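# Fetch lamp-indicated tools from chest drawers into tray

## Task

The board shows tool pictures, each with a lamp beside it. Find the tool whose lamp is on, take it out of the chest, and set it down entirely within the tray. Release it and push every drawer fully closed, which switches on the next lamp. Keep doing this until all lamps are dark. At the end the fetched tools stay in the tray, every other tool is in the chest, and the tray holds nothing else. Nothing may count as placed or closed only because the robot is holding it there. Finish with both grippers open and moved away.

## Robot and tools

ROBOT. There are two 7-joint arms, left_arm and right_arm, each ending in a two-finger parallel gripper with a 140 mm maximum opening. Their bases in the scene frame are at left_arm (+0.059, +0.466, 0) m, yawed slightly by quat_wxyz (+0.995, 0, 0, +0.104), and right_arm (+0.040, -0.304, 0) m with quat_wxyz (+0.999, 0, 0, -0.052). Joint ranges (rad, base to hand): waist -2.744..2.744, shoulder -1.784..1.784, upper arm roll -2.901..2.901, elbow -3.042..-0.152, forearm roll -2.807..2.807, wrist pitch 0.544..4.517, wrist roll -3.016..3.016. Load limits (N m): 35, 35, 32, 30, 12, 12, 12, and a carried object's weight adds to them.

FRAMES. A single scene frame serves both arms: origin on the table surface midway between the arms, +x away from the robot across the table, +z upward, and left_arm on the +y side. The arm names are not image sides. In the gripper's own frame the fingers extend along +z and close along y. end_effector_position is the spot between the pads when shut; closed fingertips stick out about 33 mm past it, open ones about 9 mm, and while closing the tips travel roughly 24 mm further out, so keep clearance above surfaces. Reported hand positions can be off, more so at long reach.

THE ROW. Every motion command is one row of 20 numbers, left arm first, then right: x, y, z, qw, qx, qy, qz, gripper position, force_limit, speed. x, y, z are an absolute target in metres in the scene frame for end_effector_position; the quaternion (w first) is the absolute target orientation in the scene frame. Send all 20 even if one arm is idle. To hold an arm still, repeat the exact pose from the last result before it stopped, with an unchanging quaternion, plus its current three gripper numbers (a 0 there is a real command, not a no-op). A target further than 0.6 m from the arm's last reported position along any gripper axis makes the call refused. Each control step the command is clipped to within 70 mm and 16 degrees of the measured pose; the inverse-kinematics controller favours position over orientation.

GRIPPER NUMBERS, all in [-1, 1]. position: +1 fully open (140 mm), about -0.8 pads touch, -1 squeezes until blocked. force_limit on parts up to 40 mm wide: roughly 14 N at -1, 60 N at 0, 107 N at +1. speed of the pad gap: about 30 mm/s at -1, 140 at 0, 250 at +1. Result object_status: 0 moving, 1 blocked while opening, 2 blocked while closing (a grasp), 3 reached target or pads met (a thin part may still be held). Confirm a grasp by reading 2. To squeeze harder while gripping, raise force_limit and also alter position slightly (e.g. -1 to -0.98). position_measured is in counts: 3 open, 230 closed, not linear in mm.

TOOLS.
execute_actions: actions is a list holding zero or one item. Empty list: just report the state. An action {"rows": [...], "steps": n}: 1 to 15 rows, n at most 15 (default 15), each step 1/30 s; each row plays for one step and the final row repeats. A wait {"steps": n} with n up to 300 sends nothing and counts from the previous result, including your thinking time. Optional "pictures" boolean toggles the camera images.
move: target is one 20-number row (absolute poses as above); speed is each arm's path top speed in m/s, 0.002 to 0.5, default 0.25, with rotation capped at twice that in rad/s. Both grippers follow straight lines finishing together, 0.5 to 10 s; longer paths are cut at 10 s. Finger numbers are applied at the start. Paths ignore obstacles and the other arm; hands lag and may overshoot speed near full stretch. Result adds a move: line with the ending (done, off_target, moving, held, fault), active limits (paced = pose clipped, held = steps blocked, after which the arm may jump fast) and each hand's distance from its target.
wait: seconds from 0 to 10; the robot gets nothing new.
zoom_image: camera is one of cam_head_left, cam_head_right, cam_left_wrist, cam_right_wrist (each 504x504); region [x0, y0, x1, y1] in pixels from the top-left, at most 504 by 504.
read_manual: section "licences" only; no motion.
finished_scene: scene = the current scene's number; irrevocable, reports success. Answering without any tool call ends the run.

RESULT LINES. The state line gives each gripper's position and quaternion. "pose unreachable" names an arm whose command the clearance check altered or stopped; HELD marks steps not sent. A "Hand target" line shows where each hand is being driven. Joint torques and external torque estimates are noisy and include friction and held weight. MOTOR HOT warns of overheating from holding loads; OVER-TEMPERATURE FAULT brakes that arm until cool. TORQUE FAULT: a joint hit its load limit, the arm freezes 10 s and drops the rest of the call.

TIMING. The simulation keeps running while the operator thinks; after an action each arm continues only to its last clipped pose, so far targets need follow-up commands.

AVOID. Knocking anything off the table (fails the job), dropping or slamming parts, fast impacts, pressing far past a contact, hard drawer shoves, and arms striking each other. Occasional random tugs on held parts or nudges to loose objects can occur.

Each tool is called after "Call:" as name(argument=value, ...), one argument or row to a line, values as JSON.

## Session

Call:
execute_actions(
  actions=[],
)

Scene clock: 0.00 s of 15600.00 s.
left_arm: end_effector_position=(+0.3582, +0.6467, +0.2065) position_measured=3 object_status=3 end_effector_quat_wxyz=(+0.213, +0.833, -0.501, +0.099) | right_arm: end_effector_position=(+0.4736, -0.5339, +0.3067) position_measured=3 object_status=3 end_effector_quat_wxyz=(-0.220, -0.319, +0.913, -0.127)
Joint positions: left_arm=[ 0.456 -0.248  0.122 -2.383 -0.269  1.754  0.39 ] | right_arm=[-0.181 -0.033  0.075 -1.926 -0.443  1.624  0.773]
Joint velocities: left_arm=[ 0.001 -0.     0.002 -0.001  0.    -0.    -0.001] | right_arm=[ 0.001 -0.001 -0.001  0.001  0.     0.001  0.   ]
Joint torques (N m, as the joint torque sensors report them, + toward a larger angle): no reading
External joint torques (N m, as the arm's controller estimates them; a push from outside toward a larger angle lowers the number): no reading
Hand target (left_arm): +0.358, +0.647, +0.207; +0.213, +0.833, -0.501, +0.099
Hand target (right_arm): +0.474, -0.534, +0.307; -0.220, -0.319, +0.913, -0.127

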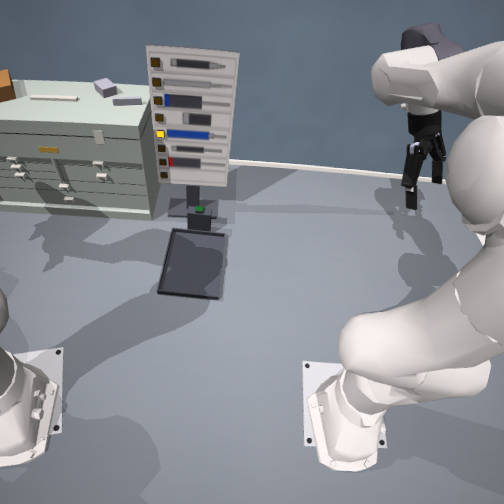

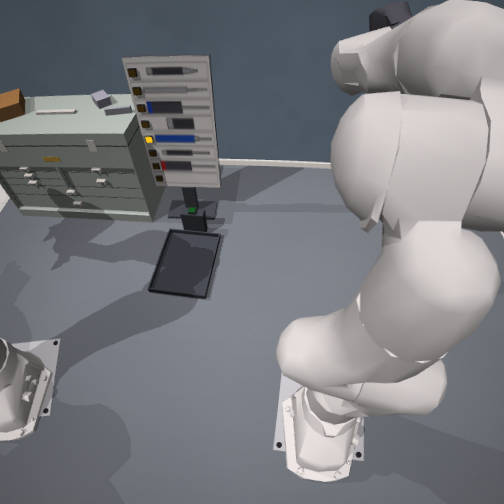

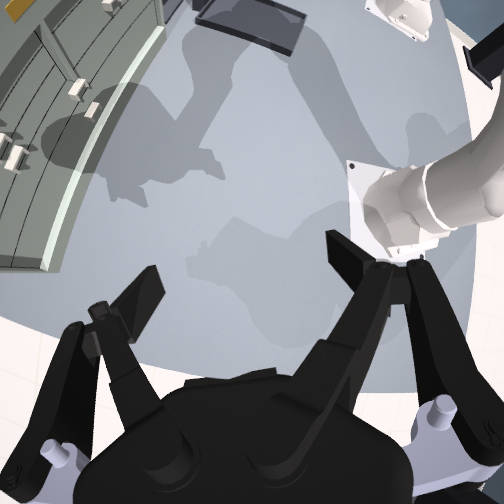

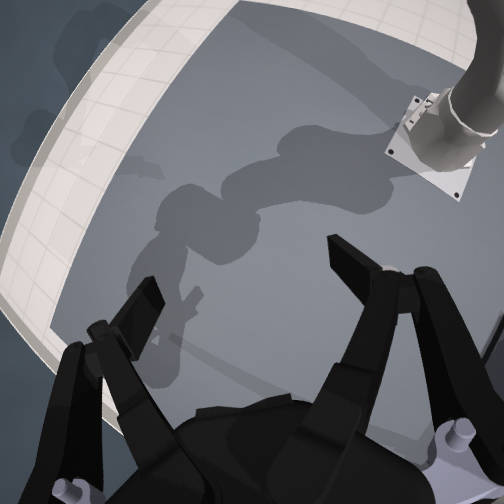

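Call:
zoom_image(
  camera="cam_head_left",
  region=[0, 30, 260, 310],
)

Call:
zoom_image(
  camera="cam_head_right",
  region=[0, 40, 260, 310],
)

Call:
zoom_image(
  camera="cam_head_left",
  region=[130, 40, 250, 200],
)

Region (0, 30, 260, 310) of cam_head_left's 504x504 image, scaled by 1.800, with more detail than that image has; it fills the left 468 columns of this view, and the rest is white.

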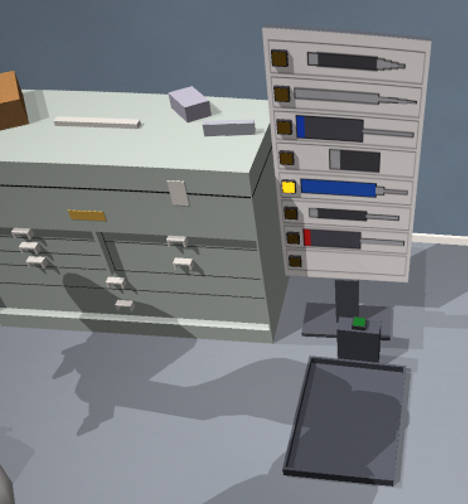

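Region (0, 40, 260, 310) of cam_head_right's 504x504 image, scaled by 1.867, with more detail than that image has; it fills the left 485 columns of this view, and the rest is white.

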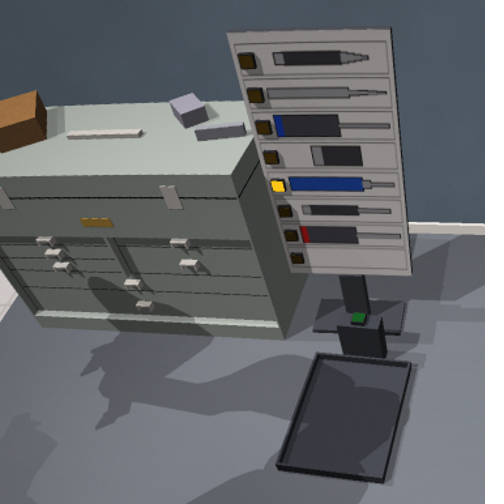

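Region (130, 40, 250, 200) of cam_head_left's 504x504 image, scaled by 3.150, with more detail than that image has; it fills the left 378 columns of this view, and the rest is white.

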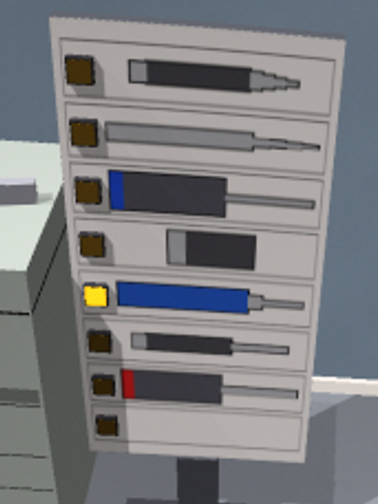

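Call:
move(
  target=[0.33,0.5,0.40,0,0.9,0,0.436,1,0,0,0.4736,-0.5339,0.3067,-0.220,-0.319,0.913,-0.127,1,0,0],
)

Scene clock: 47.07 s of 15600.00 s.
left_arm: end_effector_position=(+0.3348, +0.5010, +0.3995) position_measured=3 object_status=3 end_effector_quat_wxyz=(+0.040, +0.905, -0.036, +0.423) | right_arm: end_effector_position=(+0.4736, -0.5339, +0.3067) position_measured=3 object_status=3 end_effector_quat_wxyz=(-0.220, -0.319, +0.913, -0.127)
Joint positions: left_arm=[ 1.072 -1.79  -0.011 -2.944 -0.887  1.423 -0.476] | right_arm=[-0.181 -0.033  0.075 -1.926 -0.443  1.624  0.773]
Joint velocities: left_arm=[ 0.042  0.001 -0.005  0.004 -0.019 -0.038 -0.004] | right_arm=[ 0.     0.     0.001  0.    -0.    -0.    -0.   ]
Joint torques (N m, as the joint torque sensors report them, + toward a larger angle): left_arm=[ 1.15 14.68  1.76 22.81 -1.81  1.93 -0.12] | right_arm=[  0.2  -29.69   1.07  23.67  -0.51   1.45  -0.14]
External joint torques (N m, as the arm's controller estimates them; a push from outside toward a larger angle lowers the number): left_arm=[ 1.37 -0.79  0.11  2.97 -0.4  -0.43 -0.14] | right_arm=[ 0.2   0.55  1.15  0.02 -0.28 -0.05 -0.14]
Hand target (left_arm): +0.335, +0.499, +0.400; +0.042, +0.905, -0.034, +0.422
Hand target (right_arm): +0.474, -0.534, +0.307; -0.220, -0.319, +0.913, -0.127
Off the commanded pose (left_arm): 0.005 m, 6 deg.
Off the commanded pose (right_arm): 0.000 m, 0 deg.
joint sent to its limit (left arm) — the command would take joint 2 (shoulder) past its lower limit, so that joint was sent only as far as its limit.
After step 90, 40.57 s passed at rest.
move: off_target (left_arm)

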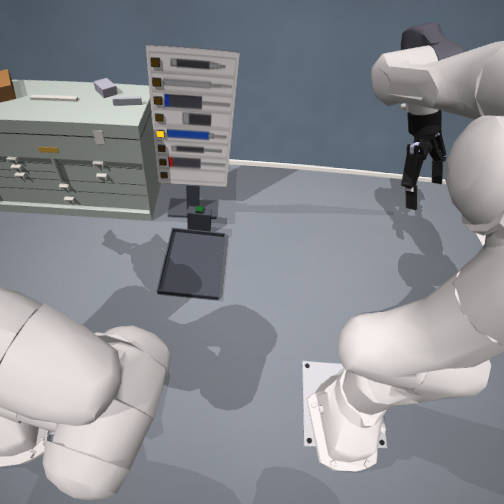

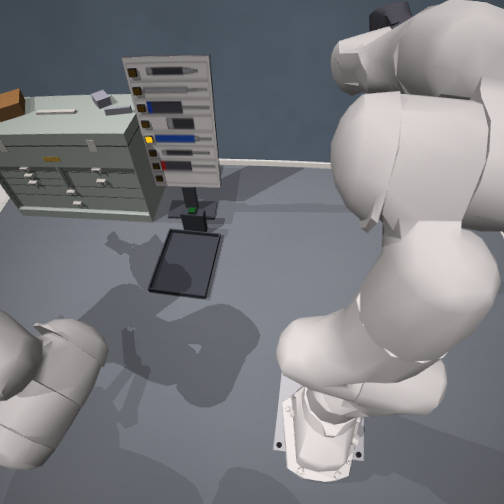

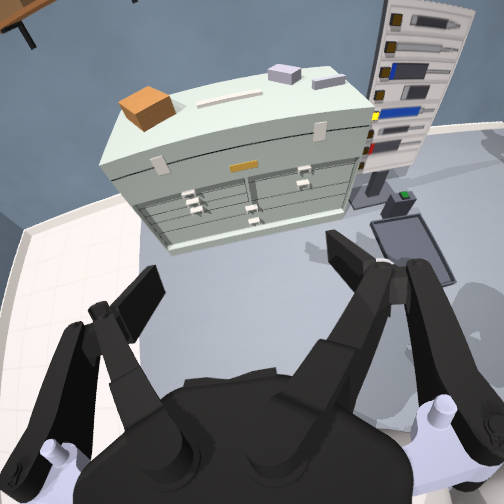

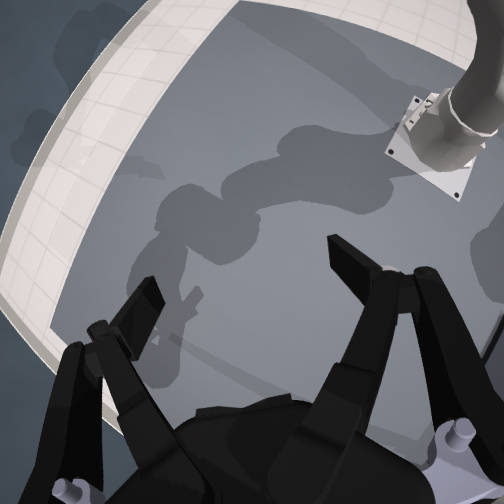

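Call:
move(
  target=[0.5,0.5,0.30,0,0.9,0,0.436,1,0,0,0.4736,-0.5339,0.3067,-0.220,-0.319,0.913,-0.127,1,0,0],
  speed=0.15,
)

Scene clock: 54.13 s of 15600.00 s.
left_arm: end_effector_position=(+0.4358, +0.4977, +0.3263) position_measured=3 object_status=3 end_effector_quat_wxyz=(+0.016, +0.914, -0.021, +0.405) | right_arm: end_effector_position=(+0.4736, -0.5339, +0.3067) position_measured=3 object_status=3 end_effector_quat_wxyz=(-0.220, -0.319, +0.913, -0.127)
Joint positions: left_arm=[ 0.912 -1.791 -0.583 -3.051 -1.335  1.678 -0.531] | right_arm=[-0.181 -0.033  0.075 -1.926 -0.443  1.624  0.773]
Joint velocities: left_arm=[ 0.001 -0.002 -0.    -0.    -0.     0.001  0.001] | right_arm=[-0.001  0.001 -0.001  0.002  0.001 -0.     0.   ]
Joint torques (N m, as the joint torque sensors report them, + toward a larger angle): left_arm=[-0.92 13.2  11.42 17.7  -0.19  2.77  0.07] | right_arm=[ -0.29 -29.61   1.27  23.74  -0.55   1.49  -0.17]
External joint torques (N m, as the arm's controller estimates them; a push from outside toward a larger angle lowers the number): left_arm=[-0.98 -0.03  2.33  0.13  0.55  0.21  0.05] | right_arm=[-0.23  0.48  1.4   0.13 -0.32 -0.01 -0.18]
Hand target (left_arm): +0.436, +0.498, +0.327; +0.015, +0.914, -0.021, +0.405
Hand target (right_arm): +0.474, -0.534, +0.307; -0.220, -0.319, +0.913, -0.127
Off the commanded pose (left_arm): 0.069 m, 5 deg.
Off the commanded pose (right_arm): 0.000 m, 0 deg.
After step 90, 2.50 s passed at rest.
move: held (left_arm); limits=held; held on 17 of 47 steps (left_arm), including the last (left_arm)
pose unreachable (left arm): on one or more control steps of this call this arm could not follow its commanded pose, so it was not sent that pose on those steps. On the call's last step it was still not sent that pose. It may still have moved: this result reports where it is.
cause: the commanded pose would bring two parts of the arm too close to each other (joints 2 (shoulder) to 5 (forearm roll) lie between them).

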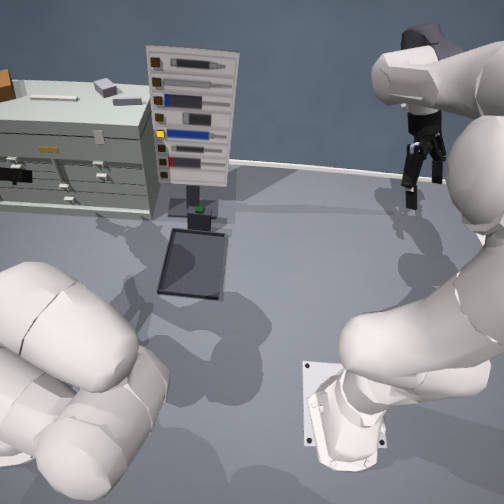

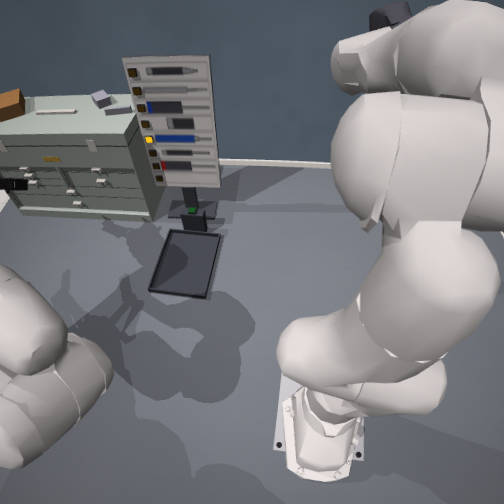

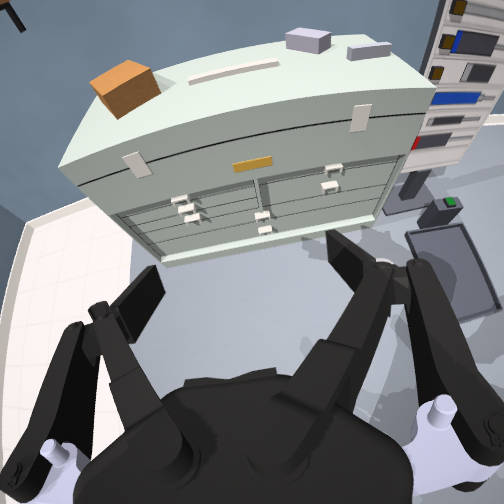

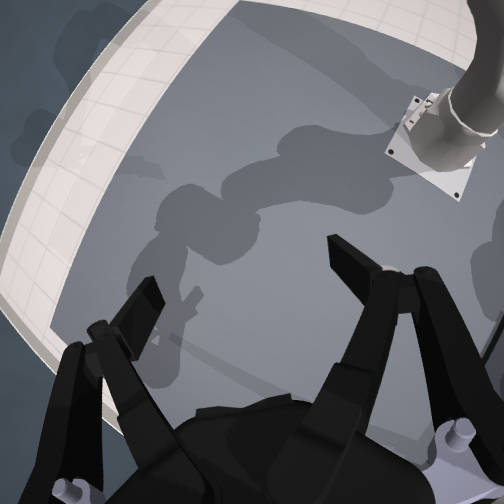

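Call:
move(
  target=[0.45,0.6,0.55,0,1,0,0,1,0,0,0.4736,-0.5339,0.3067,-0.220,-0.319,0.913,-0.127,1,0,0],
  speed=0.2,
)

Scene clock: 61.47 s of 15600.00 s.
left_arm: end_effector_position=(+0.4469, +0.6030, +0.5479) position_measured=3 object_status=3 end_effector_quat_wxyz=(-0.007, +1.000, +0.009, -0.006) | right_arm: end_effector_position=(+0.4736, -0.5339, +0.3067) position_measured=3 object_status=3 end_effector_quat_wxyz=(-0.220, -0.319, +0.913, -0.127)
Joint positions: left_arm=[ 1.612 -0.638 -0.839 -1.466 -0.508  1.072 -0.763] | right_arm=[-0.181 -0.033  0.075 -1.926 -0.443  1.624  0.773]
Joint velocities: left_arm=[ 0.002 -0.001 -0.     0.     0.    -0.012 -0.017] | right_arm=[-0.001  0.001 -0.     0.    -0.002  0.001  0.   ]
Joint torques (N m, as the joint torque sensors report them, + toward a larger angle): left_arm=[ 2.18  7.01 13.23 17.45  0.99  2.24 -0.17] | right_arm=[ -0.22 -29.7    0.6   23.32  -0.48   1.53  -0.19]
External joint torques (N m, as the arm's controller estimates them; a push from outside toward a larger angle lowers the number): left_arm=[ 2.27 -0.82 -0.08  1.82  0.21 -0.28 -0.17] | right_arm=[-0.12  0.37  0.77 -0.24 -0.25  0.04 -0.2 ]
Hand target (left_arm): +0.446, +0.602, +0.548; -0.007, +1.000, +0.014, -0.008
Hand target (right_arm): +0.474, -0.534, +0.307; -0.220, -0.319, +0.913, -0.127
Off the commanded pose (left_arm): 0.005 m, 2 deg.
Off the commanded pose (right_arm): 0.000 m, 0 deg.
After step 90, 1.47 s passed at rest.
move: off_target (left_arm)

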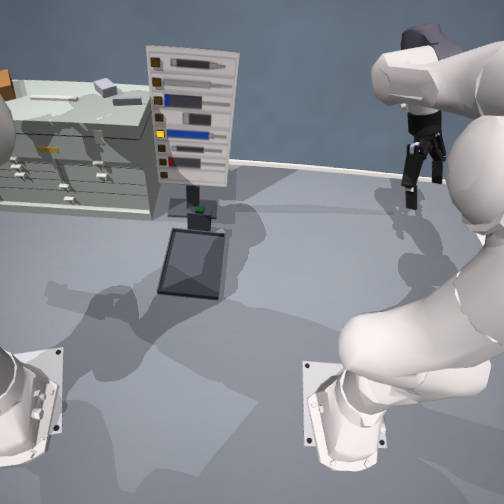

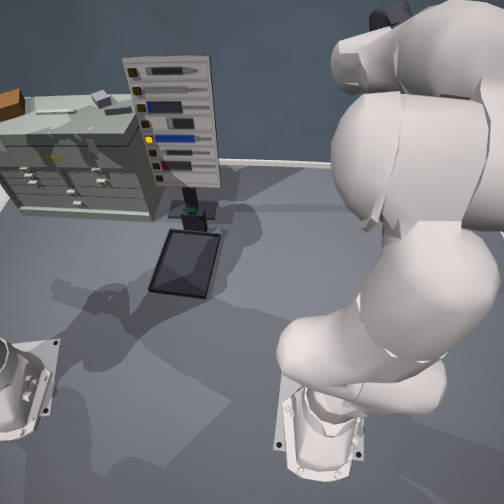

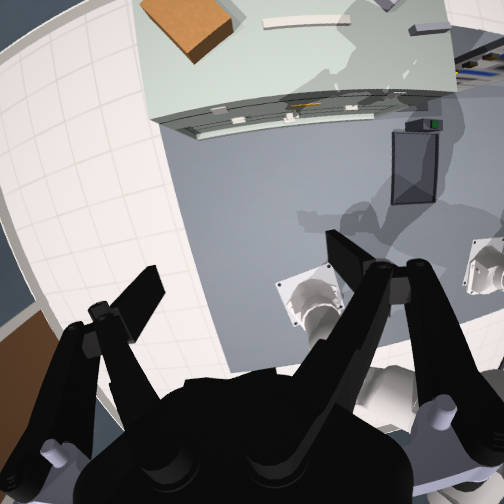

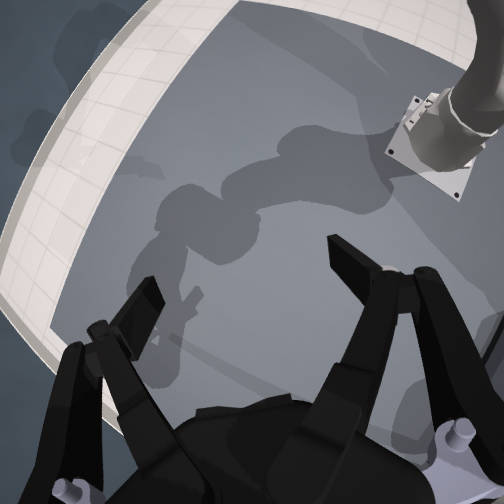

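Call:
move(
  target=[0.5,0.45,0.22,0,0.954,0,0.301,1,0,0,0.4736,-0.5339,0.3067,-0.220,-0.319,0.913,-0.127,1,0,0],
  speed=0.2,
)

Scene clock: 105.63 s of 15600.00 s.
left_arm: end_effector_position=(+0.5026, +0.4489, +0.2249) position_measured=3 object_status=3 end_effector_quat_wxyz=(+0.007, +0.952, -0.010, +0.307) | right_arm: end_effector_position=(+0.4736, -0.5339, +0.3067) position_measured=3 object_status=3 end_effector_quat_wxyz=(-0.220, -0.319, +0.913, -0.127)
Joint positions: left_arm=[ 0.897 -1.684 -1.097 -2.905 -1.625  1.74  -0.672] | right_arm=[-0.181 -0.033  0.075 -1.926 -0.443  1.624  0.773]
Joint velocities: left_arm=[ 0.001 -0.005 -0.002 -0.001 -0.011  0.002 -0.01 ] | right_arm=[ 0.001 -0.002  0.001 -0.    -0.001  0.001 -0.001]
Joint torques (N m, as the joint torque sensors report them, + toward a larger angle): left_arm=[-1.18 13.24 16.82  7.27 -0.56  3.44 -0.18] | right_arm=[ -0.01 -29.28   0.81  23.8   -0.54   1.47  -0.19]
External joint torques (N m, as the arm's controller estimates them; a push from outside toward a larger angle lowers the number): left_arm=[-1.19  0.18 -0.19 -1.58 -0.4   0.54 -0.19] | right_arm=[-0.07  1.02  0.81  0.13 -0.32 -0.04 -0.2 ]
Hand target (left_arm): +0.503, +0.449, +0.225; +0.008, +0.951, -0.007, +0.309
Hand target (right_arm): +0.474, -0.534, +0.307; -0.220, -0.319, +0.913, -0.127
Off the commanded pose (left_arm): 0.006 m, 2 deg.
Off the commanded pose (right_arm): 0.000 m, 0 deg.
After step 90, 38.63 s passed at rest.
move: off_target (left_arm)

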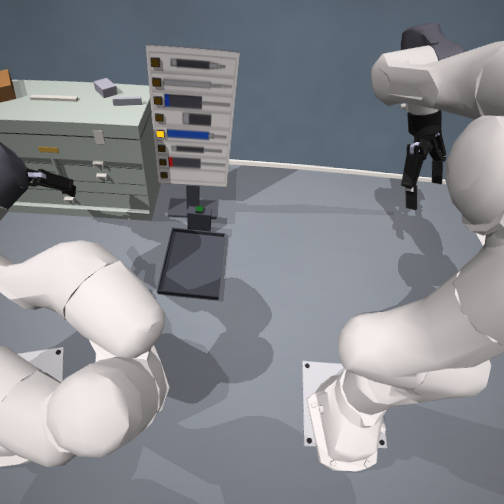

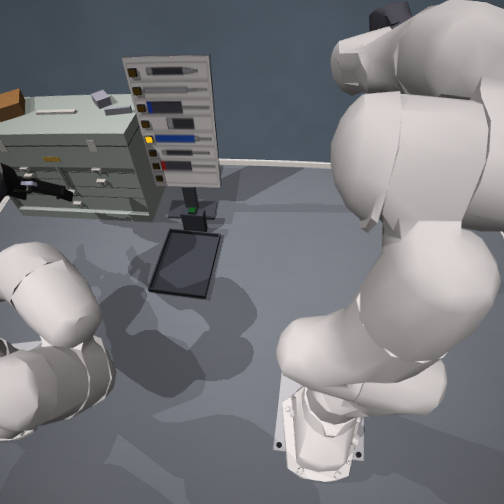

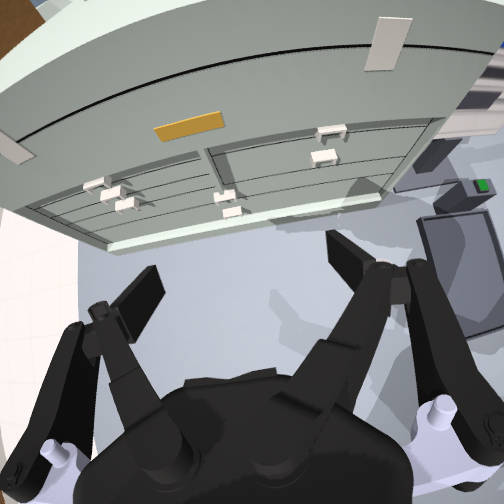

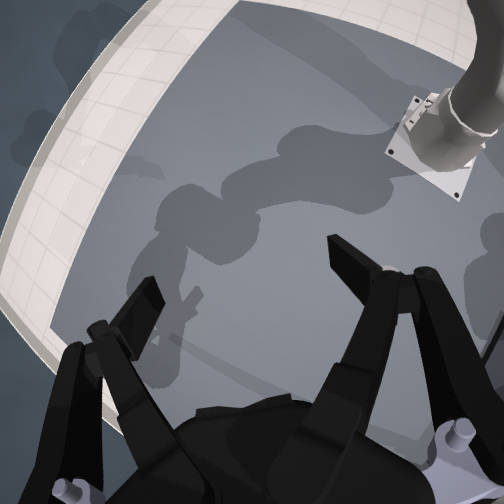

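Call:
move(
  target=[0.5,0.6,0.45,0,1,0,0,1,0,0,0.4736,-0.5339,0.3067,-0.220,-0.319,0.913,-0.127,1,0,0],
  speed=0.2,
)

Call:
move(
  target=[0.45,0.0,0.3,0,1,0,0,1,0,0,0.4736,-0.5339,0.3067,-0.220,-0.319,0.913,-0.127,1,0,0],
  speed=0.25,
)

Scene clock: 139.57 s of 15600.00 s.
left_arm: end_effector_position=(+0.4987, +0.6008, +0.4466) position_measured=3 object_status=3 end_effector_quat_wxyz=(-0.007, +1.000, +0.005, -0.003) | right_arm: end_effector_position=(+0.4736, -0.5339, +0.3067) position_measured=3 object_status=3 end_effector_quat_wxyz=(-0.220, -0.319, +0.913, -0.127)
Joint positions: left_arm=[ 1.704 -0.849 -0.948 -1.725 -0.689  1.239 -0.682] | right_arm=[-0.181 -0.033  0.075 -1.926 -0.443  1.624  0.773]
Joint velocities: left_arm=[ 0.005  0.001  0.     0.    -0.    -0.014 -0.012] | right_arm=[ 0.     0.    -0.001 -0.    -0.001  0.     0.001]
Joint torques (N m, as the joint torque sensors report them, + toward a larger angle): left_arm=[ 1.66 14.04 18.94 16.76  1.41  1.98 -0.03] | right_arm=[ -0.31 -29.59   0.58  23.84  -0.51   1.5   -0.14]
External joint torques (N m, as the arm's controller estimates them; a push from outside toward a larger angle lowers the number): left_arm=[ 1.67 -0.25 -0.27  1.4   0.59 -0.56 -0.03] | right_arm=[-0.32  0.61  0.64  0.24 -0.28  0.01 -0.14]
Hand target (left_arm): +0.498, +0.601, +0.446; -0.006, +1.000, +0.009, -0.006
Hand target (right_arm): +0.474, -0.534, +0.307; -0.220, -0.319, +0.913, -0.127
Off the commanded pose (left_arm): 0.004 m, 1 deg.
Off the commanded pose (right_arm): 0.000 m, 0 deg.
After step 90, 28.67 s passed at rest.
move: off_target (left_arm)

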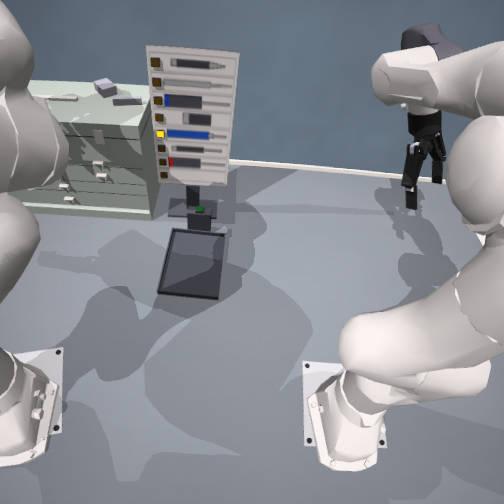

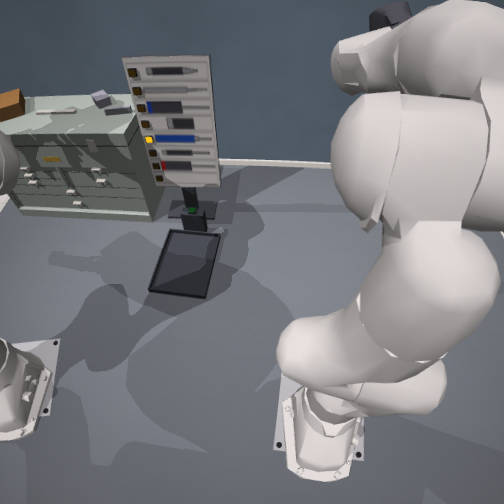

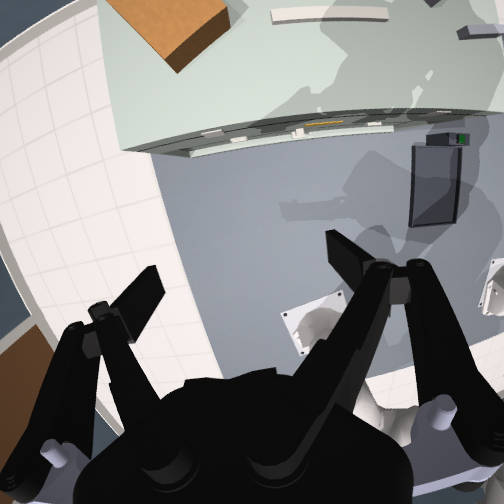

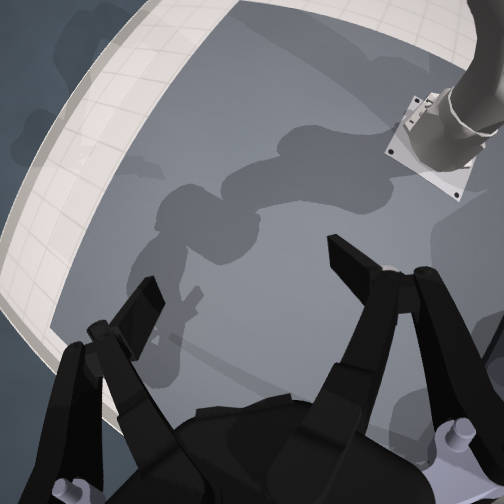

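action 0: the call puts the target (left_arm/x, left_arm/y, left_arm/z) 0.602 m from left_arm's end_effector_position in the last result along the gripper's own y axis as it stood there; a target may be at most 0.6 m away along each of those axes, so nothing of the call was run and nothing moved. Command a nearer target, and go on from there in a later call.

Call:
move(
  target=[0.15,0.95,0.45,0,0.8,0.6,0,1,0,0,0.4736,-0.5339,0.3067,-0.220,-0.319,0.913,-0.127,1,0,0],
  speed=0.3,
)

Scene clock: 154.80 s of 15600.00 s.
left_arm: end_effector_position=(+0.1567, +0.9506, +0.4487) position_measured=3 object_status=3 end_effector_quat_wxyz=(+0.000, +0.803, +0.596, +0.005) | right_arm: end_effector_position=(+0.4736, -0.5339, +0.3067) position_measured=3 object_status=3 end_effector_quat_wxyz=(-0.220, -0.319, +0.913, -0.127)
Joint positions: left_arm=[ 2.721 -0.62  -1.067 -1.643 -0.559  1.351 -1.032] | right_arm=[-0.181 -0.033  0.075 -1.926 -0.443  1.624  0.773]
Joint velocities: left_arm=[ 0.003  0.001 -0.001 -0.001 -0.003 -0.006 -0.025] | right_arm=[-0.001  0.001 -0.001  0.    -0.001 -0.     0.002]
Joint torques (N m, as the joint torque sensors report them, + toward a larger angle): left_arm=[ 0.37  8.61 15.61 20.43  0.35  2.2  -0.2 ] | right_arm=[ -0.31 -29.66   0.64  23.57  -0.58   1.49  -0.09]
External joint torques (N m, as the arm's controller estimates them; a push from outside toward a larger angle lowers the number): left_arm=[ 0.39 -0.44 -0.27  1.93 -0.44 -0.33 -0.2 ] | right_arm=[-0.28  0.52  0.74 -0.04 -0.35  0.   -0.1 ]
Hand target (left_arm): +0.158, +0.950, +0.449; +0.001, +0.799, +0.601, +0.005
Hand target (right_arm): +0.474, -0.534, +0.307; -0.220, -0.319, +0.913, -0.127
Off the commanded pose (left_arm): 0.007 m, 1 deg.
Off the commanded pose (right_arm): 0.000 m, 0 deg.
After step 90, 9.33 s passed at rest.
move: off_target (left_arm)

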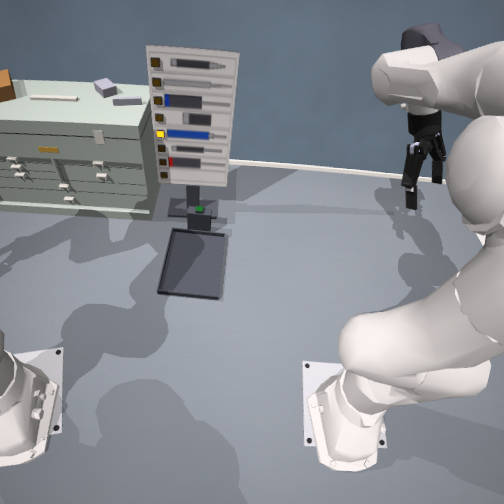

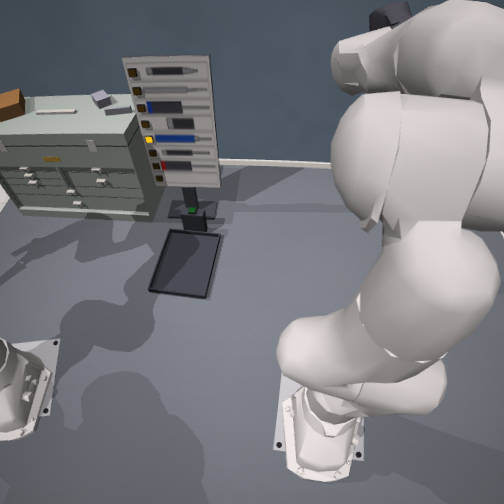

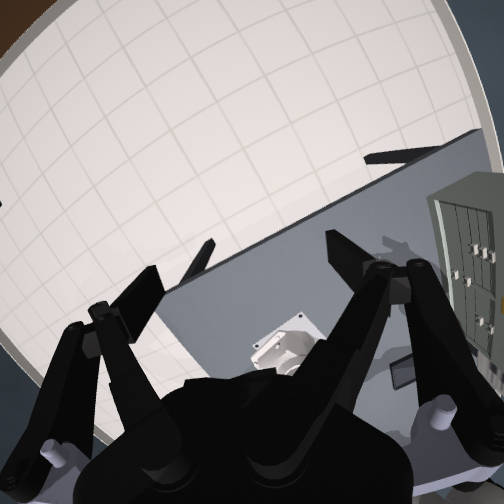

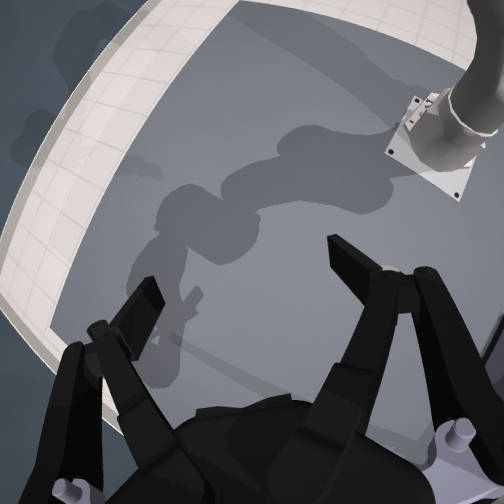

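Call:
move(
  target=[-0.15,0.9,0.45,0,0.57,0.82,0,1,0,0,0.4736,-0.5339,0.3067,-0.220,-0.319,0.913,-0.127,1,0,0],
  speed=0.3,
)

Scene clock: 169.17 s of 15600.00 s.
left_arm: end_effector_position=(-0.1465, +0.9008, +0.4480) position_measured=3 object_status=3 end_effector_quat_wxyz=(+0.004, +0.575, +0.818, +0.003) | right_arm: end_effector_position=(+0.4736, -0.5339, +0.3067) position_measured=3 object_status=3 end_effector_quat_wxyz=(-0.220, -0.319, +0.913, -0.127)
Joint positions: left_arm=[ 2.73  -0.304 -0.75  -1.706 -0.215  1.478 -1.295] | right_arm=[-0.181 -0.033  0.075 -1.926 -0.443  1.624  0.773]
Joint velocities: left_arm=[ 0.001  0.002 -0.     0.002  0.003  0.001 -0.031] | right_arm=[-0.001  0.     0.002  0.002  0.    -0.001 -0.001]
Joint torques (N m, as the joint torque sensors report them, + toward a larger angle): left_arm=[ -0.19 -11.22   5.86  24.83   1.48   2.88  -0.16] | right_arm=[ -0.1  -29.6    0.95  23.59  -0.52   1.45  -0.13]
External joint torques (N m, as the arm's controller estimates them; a push from outside toward a larger angle lowers the number): left_arm=[-0.19  0.7  -0.45  2.27  0.64  0.36 -0.16] | right_arm=[-0.16  0.57  0.97 -0.04 -0.3  -0.05 -0.14]
Hand target (left_arm): -0.147, +0.902, +0.448; +0.002, +0.571, +0.821, +0.003
Hand target (right_arm): +0.474, -0.534, +0.307; -0.220, -0.319, +0.913, -0.127
Off the commanded pose (left_arm): 0.004 m, 1 deg.
Off the commanded pose (right_arm): 0.000 m, 0 deg.
joint sent to its limit (left arm) — the command would take joint 1 (waist) past its upper limit, so that joint was sent only as far as its limit.
After step 90, 9.47 s passed at rest.
move: off_target (left_arm)

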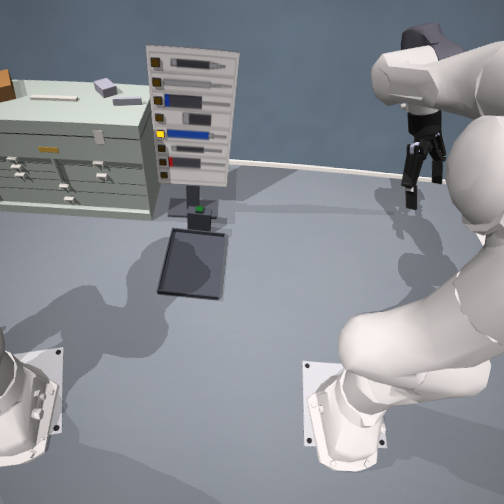

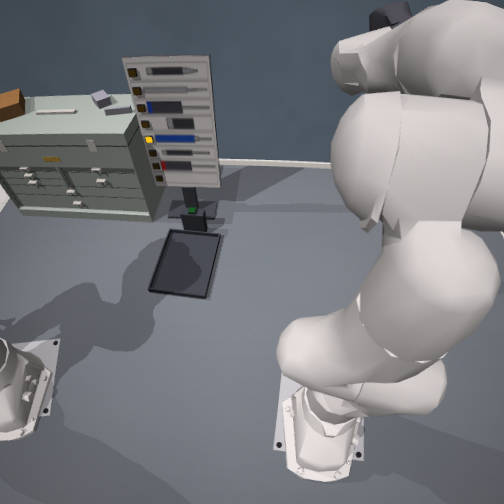

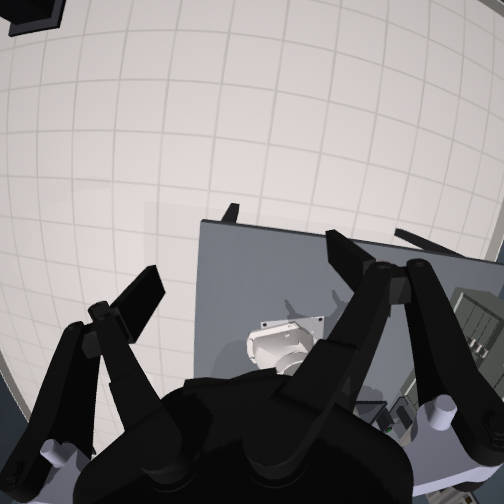

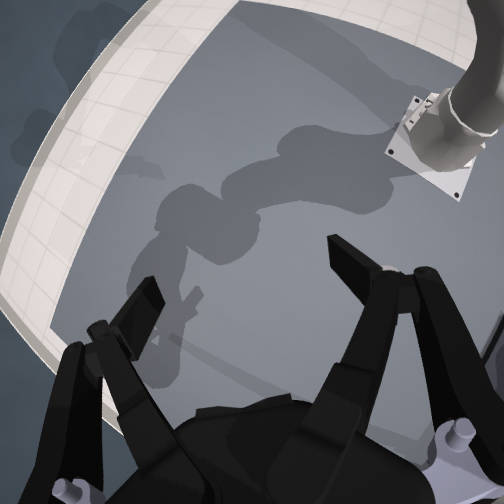

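Clear behind. Continue further.

Call:
move(
  target=[-0.40,0.68,0.40,0,0.26,0.966,0,1,0,0,0.4736,-0.5339,0.3067,-0.220,-0.319,0.913,-0.127,1,0,0],
  speed=0.3,
)

Scene clock: 176.13 s of 15600.00 s.
left_arm: end_effector_position=(-0.3955, +0.6846, +0.3989) position_measured=3 object_status=3 end_effector_quat_wxyz=(+0.003, +0.266, +0.964, +0.008) | right_arm: end_effector_position=(+0.4736, -0.5339, +0.3067) position_measured=3 object_status=3 end_effector_quat_wxyz=(-0.220, -0.319, +0.913, -0.127)
Joint positions: left_arm=[ 2.73  -0.172 -0.21  -1.798 -0.052  1.626 -1.44 ] | right_arm=[-0.181 -0.033  0.075 -1.926 -0.443  1.624  0.773]
Joint velocities: left_arm=[ 0.001  0.001  0.    -0.002  0.001  0.004 -0.029] | right_arm=[-0.    -0.     0.001  0.    -0.    -0.001 -0.001]
Joint torques (N m, as the joint torque sensors report them, + toward a larger angle): left_arm=[  0.09 -25.69   2.2   26.46   1.4    2.87  -0.22] | right_arm=[ -0.37 -29.54   0.97  23.53  -0.5    1.48  -0.12]
External joint torques (N m, as the arm's controller estimates them; a push from outside toward a larger angle lowers the number): left_arm=[ 0.04 -0.59  1.16  2.6   0.56  0.36 -0.22] | right_arm=[-0.43  0.62  0.99 -0.06 -0.27 -0.01 -0.13]
Hand target (left_arm): -0.397, +0.684, +0.400; +0.001, +0.260, +0.966, +0.007
Hand target (right_arm): +0.474, -0.534, +0.307; -0.220, -0.319, +0.913, -0.127
Off the commanded pose (left_arm): 0.007 m, 1 deg.
Off the commanded pose (right_arm): 0.000 m, 0 deg.
joint sent to its limit (left arm) — the command would take joint 1 (waist) past its upper limit, so that joint was sent only as far as its limit.
After step 90, 2.17 s passed at rest.
move: off_target (left_arm)

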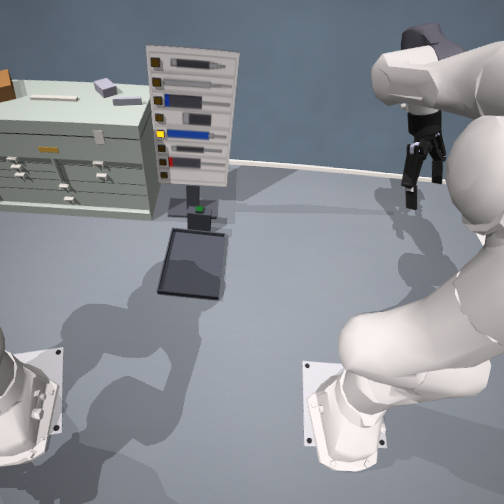

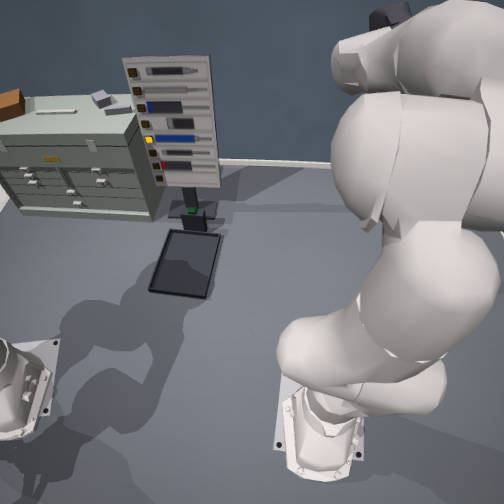

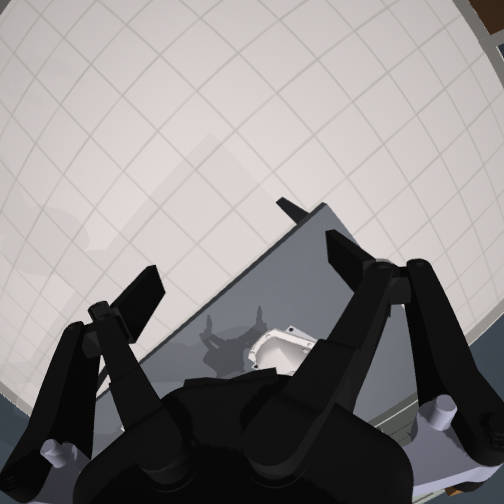

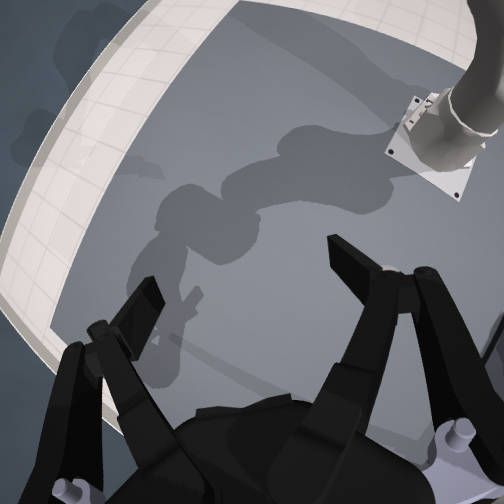

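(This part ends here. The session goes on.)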